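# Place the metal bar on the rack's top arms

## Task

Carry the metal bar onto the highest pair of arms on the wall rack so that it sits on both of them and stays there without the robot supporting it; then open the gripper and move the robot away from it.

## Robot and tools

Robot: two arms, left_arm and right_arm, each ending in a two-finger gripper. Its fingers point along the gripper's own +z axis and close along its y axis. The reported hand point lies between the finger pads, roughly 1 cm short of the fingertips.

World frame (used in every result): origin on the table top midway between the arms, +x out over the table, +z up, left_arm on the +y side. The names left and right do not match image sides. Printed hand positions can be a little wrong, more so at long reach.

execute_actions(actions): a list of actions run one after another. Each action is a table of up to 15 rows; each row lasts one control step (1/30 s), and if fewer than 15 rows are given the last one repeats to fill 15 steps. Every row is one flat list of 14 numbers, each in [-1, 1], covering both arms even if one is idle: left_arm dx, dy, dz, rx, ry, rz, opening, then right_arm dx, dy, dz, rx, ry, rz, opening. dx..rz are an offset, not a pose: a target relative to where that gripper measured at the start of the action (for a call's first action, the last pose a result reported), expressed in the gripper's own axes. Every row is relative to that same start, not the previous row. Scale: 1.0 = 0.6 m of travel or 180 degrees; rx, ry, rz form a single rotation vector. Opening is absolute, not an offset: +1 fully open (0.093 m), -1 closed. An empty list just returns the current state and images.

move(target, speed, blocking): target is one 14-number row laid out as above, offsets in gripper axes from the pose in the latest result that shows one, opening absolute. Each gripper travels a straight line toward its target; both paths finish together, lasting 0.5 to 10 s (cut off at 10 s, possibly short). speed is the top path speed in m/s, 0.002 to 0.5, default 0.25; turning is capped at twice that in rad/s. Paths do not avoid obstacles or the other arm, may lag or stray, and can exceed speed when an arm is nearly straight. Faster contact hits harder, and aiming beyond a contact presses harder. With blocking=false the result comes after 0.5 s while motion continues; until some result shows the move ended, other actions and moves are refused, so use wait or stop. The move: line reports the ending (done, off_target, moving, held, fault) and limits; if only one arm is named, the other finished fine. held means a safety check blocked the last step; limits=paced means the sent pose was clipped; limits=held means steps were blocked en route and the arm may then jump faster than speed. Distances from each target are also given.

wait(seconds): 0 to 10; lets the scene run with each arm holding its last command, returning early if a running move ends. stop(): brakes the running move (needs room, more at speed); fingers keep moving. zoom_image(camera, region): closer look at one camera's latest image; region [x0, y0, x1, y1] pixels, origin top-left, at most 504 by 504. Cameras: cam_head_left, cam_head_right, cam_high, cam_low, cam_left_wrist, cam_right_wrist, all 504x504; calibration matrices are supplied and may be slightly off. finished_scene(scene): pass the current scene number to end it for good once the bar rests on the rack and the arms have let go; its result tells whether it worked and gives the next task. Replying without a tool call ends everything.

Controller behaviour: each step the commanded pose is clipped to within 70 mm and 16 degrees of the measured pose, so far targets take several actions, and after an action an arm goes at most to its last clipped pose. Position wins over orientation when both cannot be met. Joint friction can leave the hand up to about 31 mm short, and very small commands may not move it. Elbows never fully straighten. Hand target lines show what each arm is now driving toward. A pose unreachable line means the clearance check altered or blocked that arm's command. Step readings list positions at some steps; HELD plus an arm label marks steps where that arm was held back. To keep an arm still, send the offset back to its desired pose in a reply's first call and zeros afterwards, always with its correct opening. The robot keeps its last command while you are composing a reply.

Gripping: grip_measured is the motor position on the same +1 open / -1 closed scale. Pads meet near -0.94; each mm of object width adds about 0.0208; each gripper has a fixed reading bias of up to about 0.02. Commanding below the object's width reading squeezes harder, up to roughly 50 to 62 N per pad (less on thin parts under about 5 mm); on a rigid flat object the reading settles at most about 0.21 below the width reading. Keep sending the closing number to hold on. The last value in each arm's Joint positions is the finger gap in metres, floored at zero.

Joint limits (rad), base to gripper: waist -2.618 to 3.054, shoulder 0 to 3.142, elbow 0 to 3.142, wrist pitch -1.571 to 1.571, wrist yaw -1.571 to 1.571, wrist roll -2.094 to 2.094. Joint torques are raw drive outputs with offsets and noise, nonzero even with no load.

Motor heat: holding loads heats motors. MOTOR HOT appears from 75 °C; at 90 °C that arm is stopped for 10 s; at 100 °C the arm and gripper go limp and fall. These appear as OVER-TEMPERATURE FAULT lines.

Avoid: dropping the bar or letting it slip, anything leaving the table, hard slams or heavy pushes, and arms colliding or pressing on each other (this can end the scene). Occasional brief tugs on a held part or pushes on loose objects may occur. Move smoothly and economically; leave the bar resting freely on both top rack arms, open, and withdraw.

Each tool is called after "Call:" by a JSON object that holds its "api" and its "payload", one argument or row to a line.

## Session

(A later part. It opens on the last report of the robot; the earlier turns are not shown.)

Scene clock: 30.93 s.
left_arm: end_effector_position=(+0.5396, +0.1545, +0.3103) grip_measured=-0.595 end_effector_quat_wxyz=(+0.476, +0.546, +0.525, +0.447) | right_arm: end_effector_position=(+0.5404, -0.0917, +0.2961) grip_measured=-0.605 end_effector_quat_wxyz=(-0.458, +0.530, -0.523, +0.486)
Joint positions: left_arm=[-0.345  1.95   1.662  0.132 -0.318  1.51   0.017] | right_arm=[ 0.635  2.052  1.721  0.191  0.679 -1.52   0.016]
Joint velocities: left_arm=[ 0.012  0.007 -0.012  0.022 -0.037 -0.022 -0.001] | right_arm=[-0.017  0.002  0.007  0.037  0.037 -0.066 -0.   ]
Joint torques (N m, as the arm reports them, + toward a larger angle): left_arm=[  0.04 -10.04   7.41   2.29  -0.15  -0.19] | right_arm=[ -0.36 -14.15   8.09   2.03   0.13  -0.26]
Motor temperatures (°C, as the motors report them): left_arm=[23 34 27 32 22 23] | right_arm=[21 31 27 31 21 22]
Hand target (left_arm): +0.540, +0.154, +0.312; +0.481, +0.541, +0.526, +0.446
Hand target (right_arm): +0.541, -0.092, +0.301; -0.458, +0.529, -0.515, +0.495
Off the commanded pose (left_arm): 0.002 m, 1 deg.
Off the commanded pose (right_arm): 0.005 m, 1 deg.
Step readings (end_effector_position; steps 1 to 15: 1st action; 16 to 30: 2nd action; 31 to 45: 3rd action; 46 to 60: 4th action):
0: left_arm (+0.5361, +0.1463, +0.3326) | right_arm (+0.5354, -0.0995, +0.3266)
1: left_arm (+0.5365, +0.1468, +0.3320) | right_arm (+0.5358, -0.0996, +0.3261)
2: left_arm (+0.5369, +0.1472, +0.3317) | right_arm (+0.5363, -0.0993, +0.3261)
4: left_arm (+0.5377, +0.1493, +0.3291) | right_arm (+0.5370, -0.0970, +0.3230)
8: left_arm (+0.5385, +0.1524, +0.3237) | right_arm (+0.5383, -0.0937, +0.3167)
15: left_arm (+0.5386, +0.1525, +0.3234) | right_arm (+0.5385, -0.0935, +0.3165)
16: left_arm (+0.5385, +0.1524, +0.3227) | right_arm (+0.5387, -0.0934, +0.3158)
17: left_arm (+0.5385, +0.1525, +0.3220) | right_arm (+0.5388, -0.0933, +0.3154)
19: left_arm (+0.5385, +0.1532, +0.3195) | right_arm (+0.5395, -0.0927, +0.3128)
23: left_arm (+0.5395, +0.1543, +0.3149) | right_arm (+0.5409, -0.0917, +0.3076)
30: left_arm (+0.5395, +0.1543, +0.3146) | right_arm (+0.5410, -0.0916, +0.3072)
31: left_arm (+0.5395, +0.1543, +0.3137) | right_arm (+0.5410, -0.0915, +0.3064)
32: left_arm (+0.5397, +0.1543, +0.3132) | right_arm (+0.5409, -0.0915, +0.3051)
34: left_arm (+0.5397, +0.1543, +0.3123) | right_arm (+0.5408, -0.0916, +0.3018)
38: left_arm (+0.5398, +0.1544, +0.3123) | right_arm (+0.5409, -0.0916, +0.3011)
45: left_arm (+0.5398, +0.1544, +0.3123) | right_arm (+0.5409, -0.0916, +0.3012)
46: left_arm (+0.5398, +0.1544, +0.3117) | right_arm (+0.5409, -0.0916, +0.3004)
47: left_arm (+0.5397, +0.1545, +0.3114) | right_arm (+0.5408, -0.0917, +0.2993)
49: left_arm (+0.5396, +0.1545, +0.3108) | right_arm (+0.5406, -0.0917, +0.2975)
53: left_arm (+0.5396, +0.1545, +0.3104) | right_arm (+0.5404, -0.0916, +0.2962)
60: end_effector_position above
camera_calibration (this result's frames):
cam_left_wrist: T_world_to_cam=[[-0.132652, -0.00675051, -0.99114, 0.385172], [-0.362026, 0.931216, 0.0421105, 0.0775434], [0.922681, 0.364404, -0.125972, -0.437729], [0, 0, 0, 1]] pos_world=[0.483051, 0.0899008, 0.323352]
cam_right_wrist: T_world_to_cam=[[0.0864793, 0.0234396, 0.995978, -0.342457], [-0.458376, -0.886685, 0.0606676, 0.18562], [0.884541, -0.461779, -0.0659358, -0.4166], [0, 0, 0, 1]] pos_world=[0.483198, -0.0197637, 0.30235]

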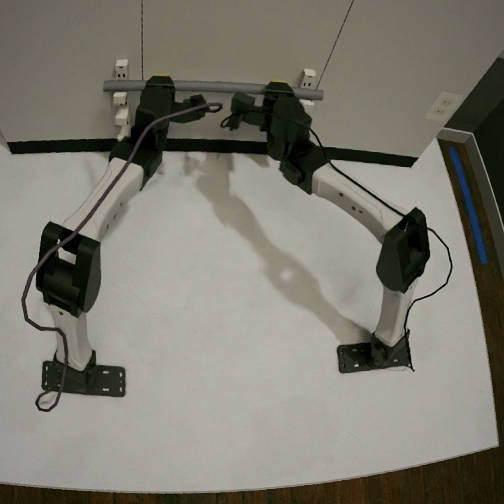

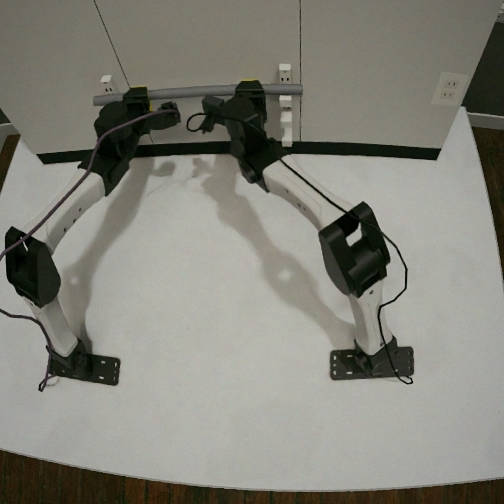

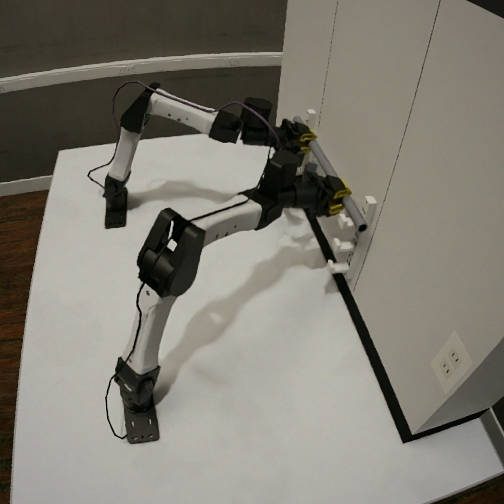

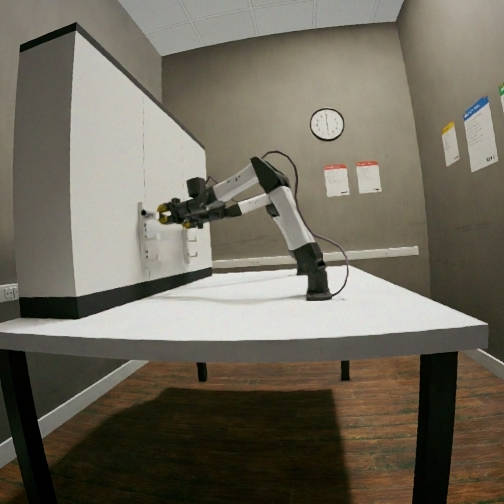

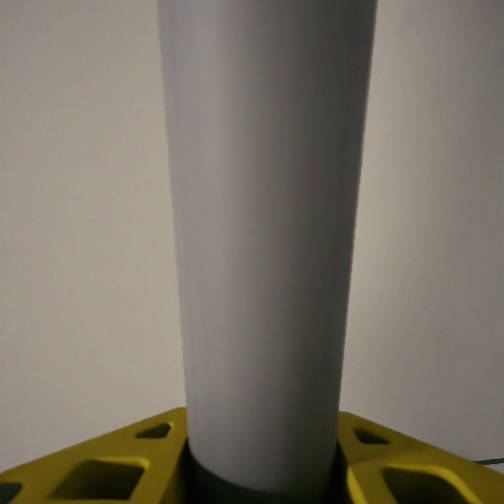

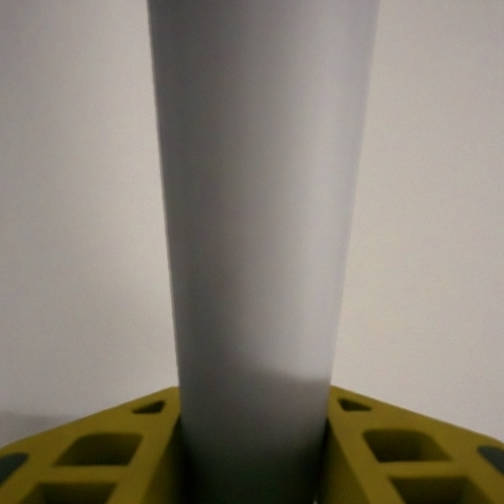

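Call:
{"api": "move", "payload": {
  "target": [0,0,0,0,0,0,0.7,0,0,0,0,0,0,0.7]
}}

Call:
{"api": "move", "payload": {
  "target": [0.03,0,-0.25,0,0,0,0.7,0.05,0,-0.25,0,0,0,0.7]
}}

Scene clock: 33.03 s.
left_arm: end_effector_position=(+0.5395, +0.1545, +0.3100) grip_measured=+0.698 end_effector_quat_wxyz=(+0.475, +0.546, +0.525, +0.447) | right_arm: end_effector_position=(+0.5404, -0.0917, +0.2958) grip_measured=+0.698 end_effector_quat_wxyz=(-0.457, +0.530, -0.524, +0.486)
Joint positions: left_arm=[-0.345  1.95   1.662  0.131 -0.318  1.51   0.079] | right_arm=[ 0.635  2.052  1.721  0.19   0.679 -1.518  0.079]
Joint velocities: left_arm=[-0.012  0.022  0.002 -0.037  0.051  0.037  0.   ] | right_arm=[ 0.002 -0.017  0.012 -0.007 -0.051 -0.037  0.   ]
Joint torques (N m, as the arm reports them, + toward a larger angle): left_arm=[  0.04 -10.05   7.38   2.28  -0.15  -0.15] | right_arm=[ -0.37 -14.2    7.97   1.88   0.07  -0.03]
Motor temperatures (°C, as the motors report them): left_arm=[23 35 27 32 22 23] | right_arm=[21 32 27 32 21 22]
Hand target (left_arm): +0.540, +0.155, +0.310; +0.476, +0.546, +0.525, +0.447
Hand target (right_arm): +0.540, -0.092, +0.296; -0.457, +0.530, -0.523, +0.486
Off the commanded pose (left_arm): 0.000 m, 0 deg.
Off the commanded pose (right_arm): 0.000 m, 0 deg.
move: done
camera_calibration (this result's frames):
cam_left_wrist: T_world_to_cam=[[-0.133671, -0.00557594, -0.99101, 0.385233], [-0.361877, 0.931207, 0.0435719, 0.0769943], [0.922593, 0.364448, -0.126493, -0.437529], [0, 0, 0, 1]] pos_world=[0.483018, 0.0899071, 0.32307]
cam_right_wrist: T_world_to_cam=[[0.0876393, 0.0224652, 0.995899, -0.342838], [-0.45849, -0.886648, 0.0603479, 0.185758], [0.884368, -0.461898, -0.0674052, -0.416085], [0, 0, 0, 1]] pos_world=[0.483186, -0.0197847, 0.302176]

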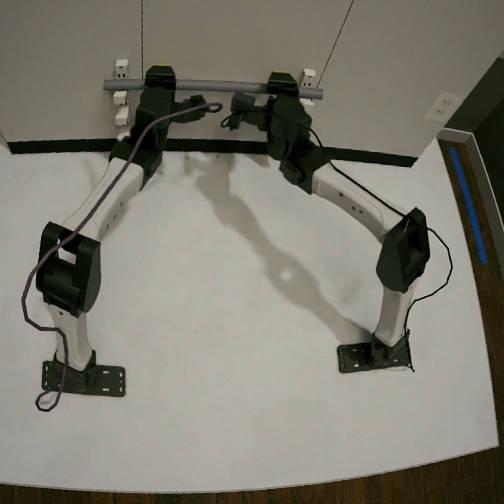

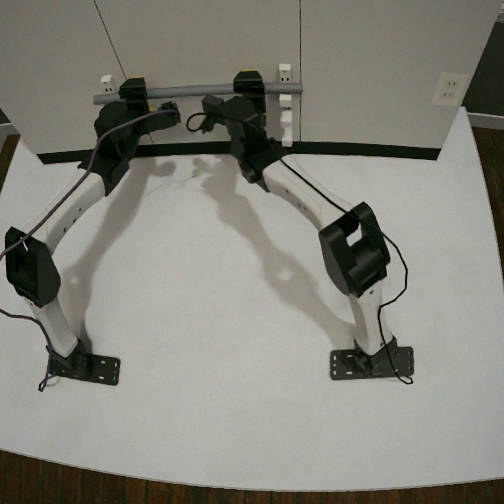

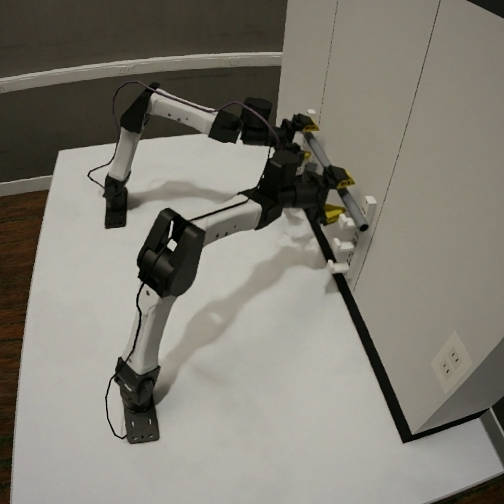

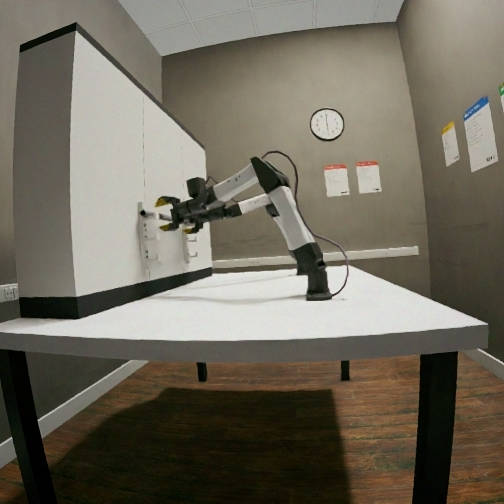

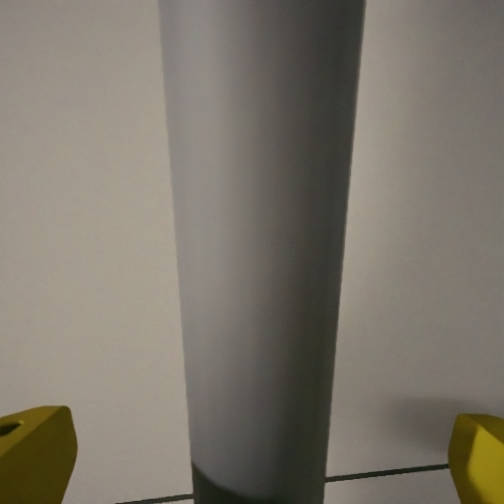

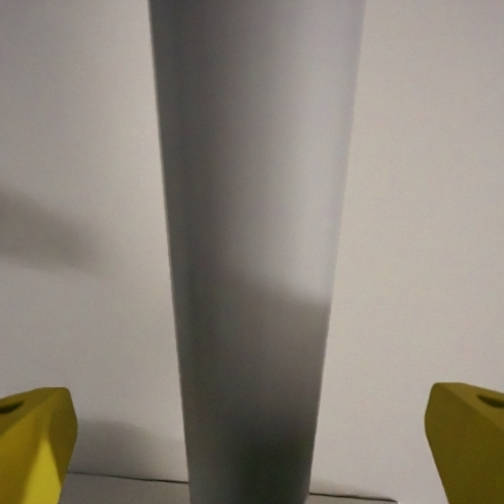

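Scene clock: 34.30 s.
left_arm: end_effector_position=(+0.3962, +0.1796, +0.3325) grip_measured=+0.698 end_effector_quat_wxyz=(+0.473, +0.549, +0.523, +0.449) | right_arm: end_effector_position=(+0.3952, -0.1185, +0.3175) grip_measured=+0.698 end_effector_quat_wxyz=(-0.461, +0.527, -0.521, +0.489)
Joint positions: left_arm=[-0.441  1.405  1.148  0.095 -0.414  1.504  0.079] | right_arm=[ 0.834  1.566  1.196  0.218  0.876 -1.488  0.079]
Joint velocities: left_arm=[-0.012  0.007  0.002  0.037 -0.007  0.037  0.   ] | right_arm=[ 0.002 -0.022 -0.017 -0.037  0.051  0.007  0.   ]
Joint torques (N m, as the arm reports them, + toward a larger angle): left_arm=[-0.45 -6.72  6.35  2.22 -0.25 -0.29] | right_arm=[ 0.4  -9.85  5.89  1.83  0.2   0.07]
Motor temperatures (°C, as the motors report them): left_arm=[23 35 27 32 22 23] | right_arm=[21 32 27 32 21 22]
Hand target (left_arm): +0.392, +0.179, +0.332; +0.475, +0.546, +0.525, +0.447
Hand target (right_arm): +0.391, -0.120, +0.312; -0.458, +0.530, -0.521, +0.489
Off the commanded pose (left_arm): 0.004 m, 1 deg.
Off the commanded pose (right_arm): 0.006 m, 1 deg.
move: done
camera_calibration (this result's frames):
cam_left_wrist: T_world_to_cam=[[-0.133362, 0.00403472, -0.991059, 0.38659], [-0.361351, 0.930956, 0.0524151, -0.00225178], [0.922844, 0.36511, -0.122696, -0.313089], [0, 0, 0, 1]] pos_world=[0.339675, 0.114848, 0.344837]
cam_right_wrist: T_world_to_cam=[[0.0748813, 0.0211499, 0.996968, -0.34658], [-0.458048, -0.887332, 0.0532276, 0.0960982], [0.885768, -0.460645, -0.0567568, -0.302347], [0, 0, 0, 1]] pos_world=[0.337779, -0.0466736, 0.323254]

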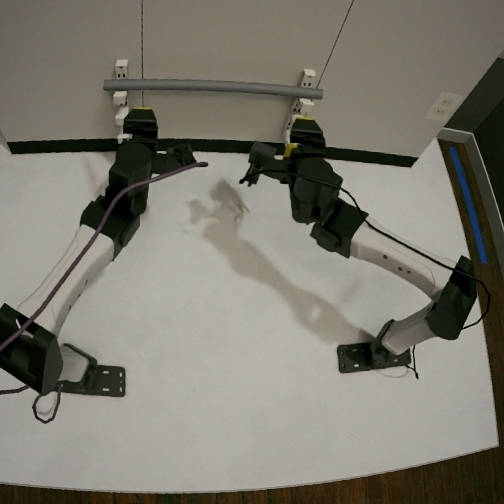

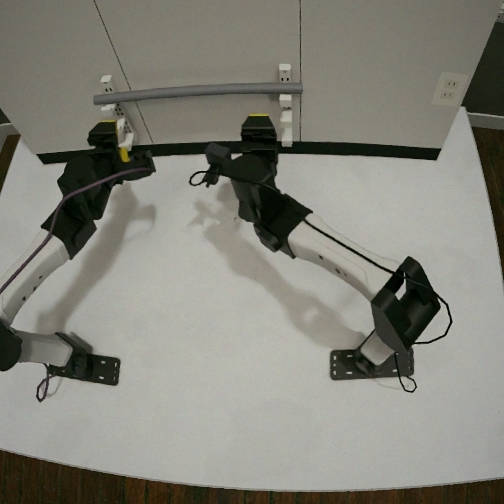

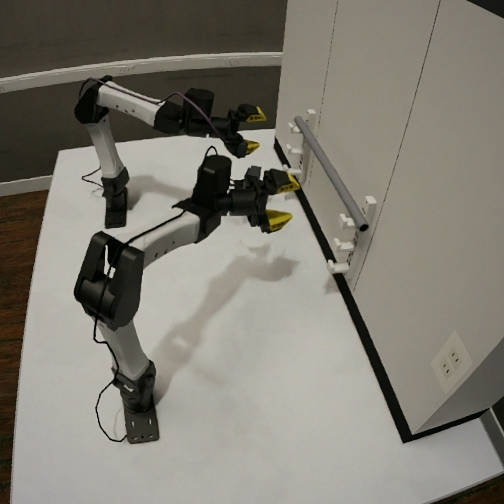

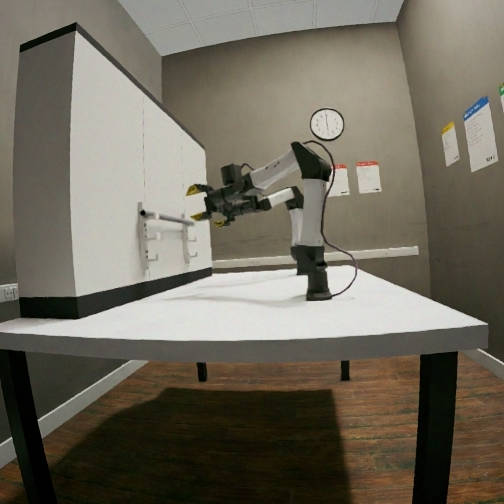

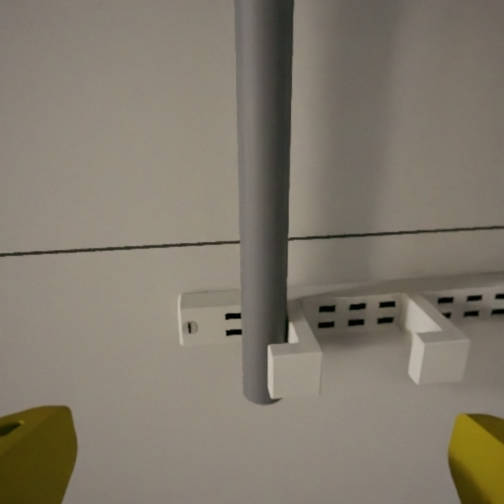

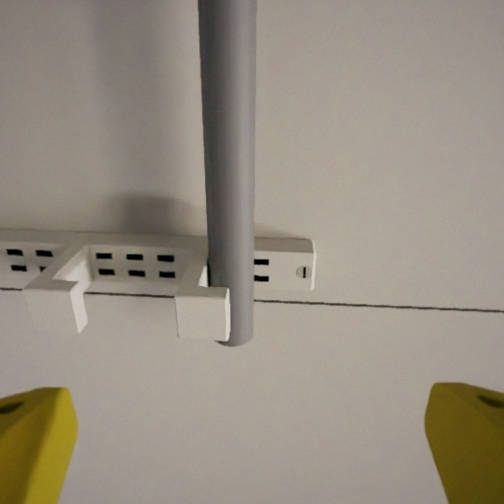

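Call:
{"api": "finished_scene", "payload": {
  "scene": 1
}}

The scene is finished: the task was done.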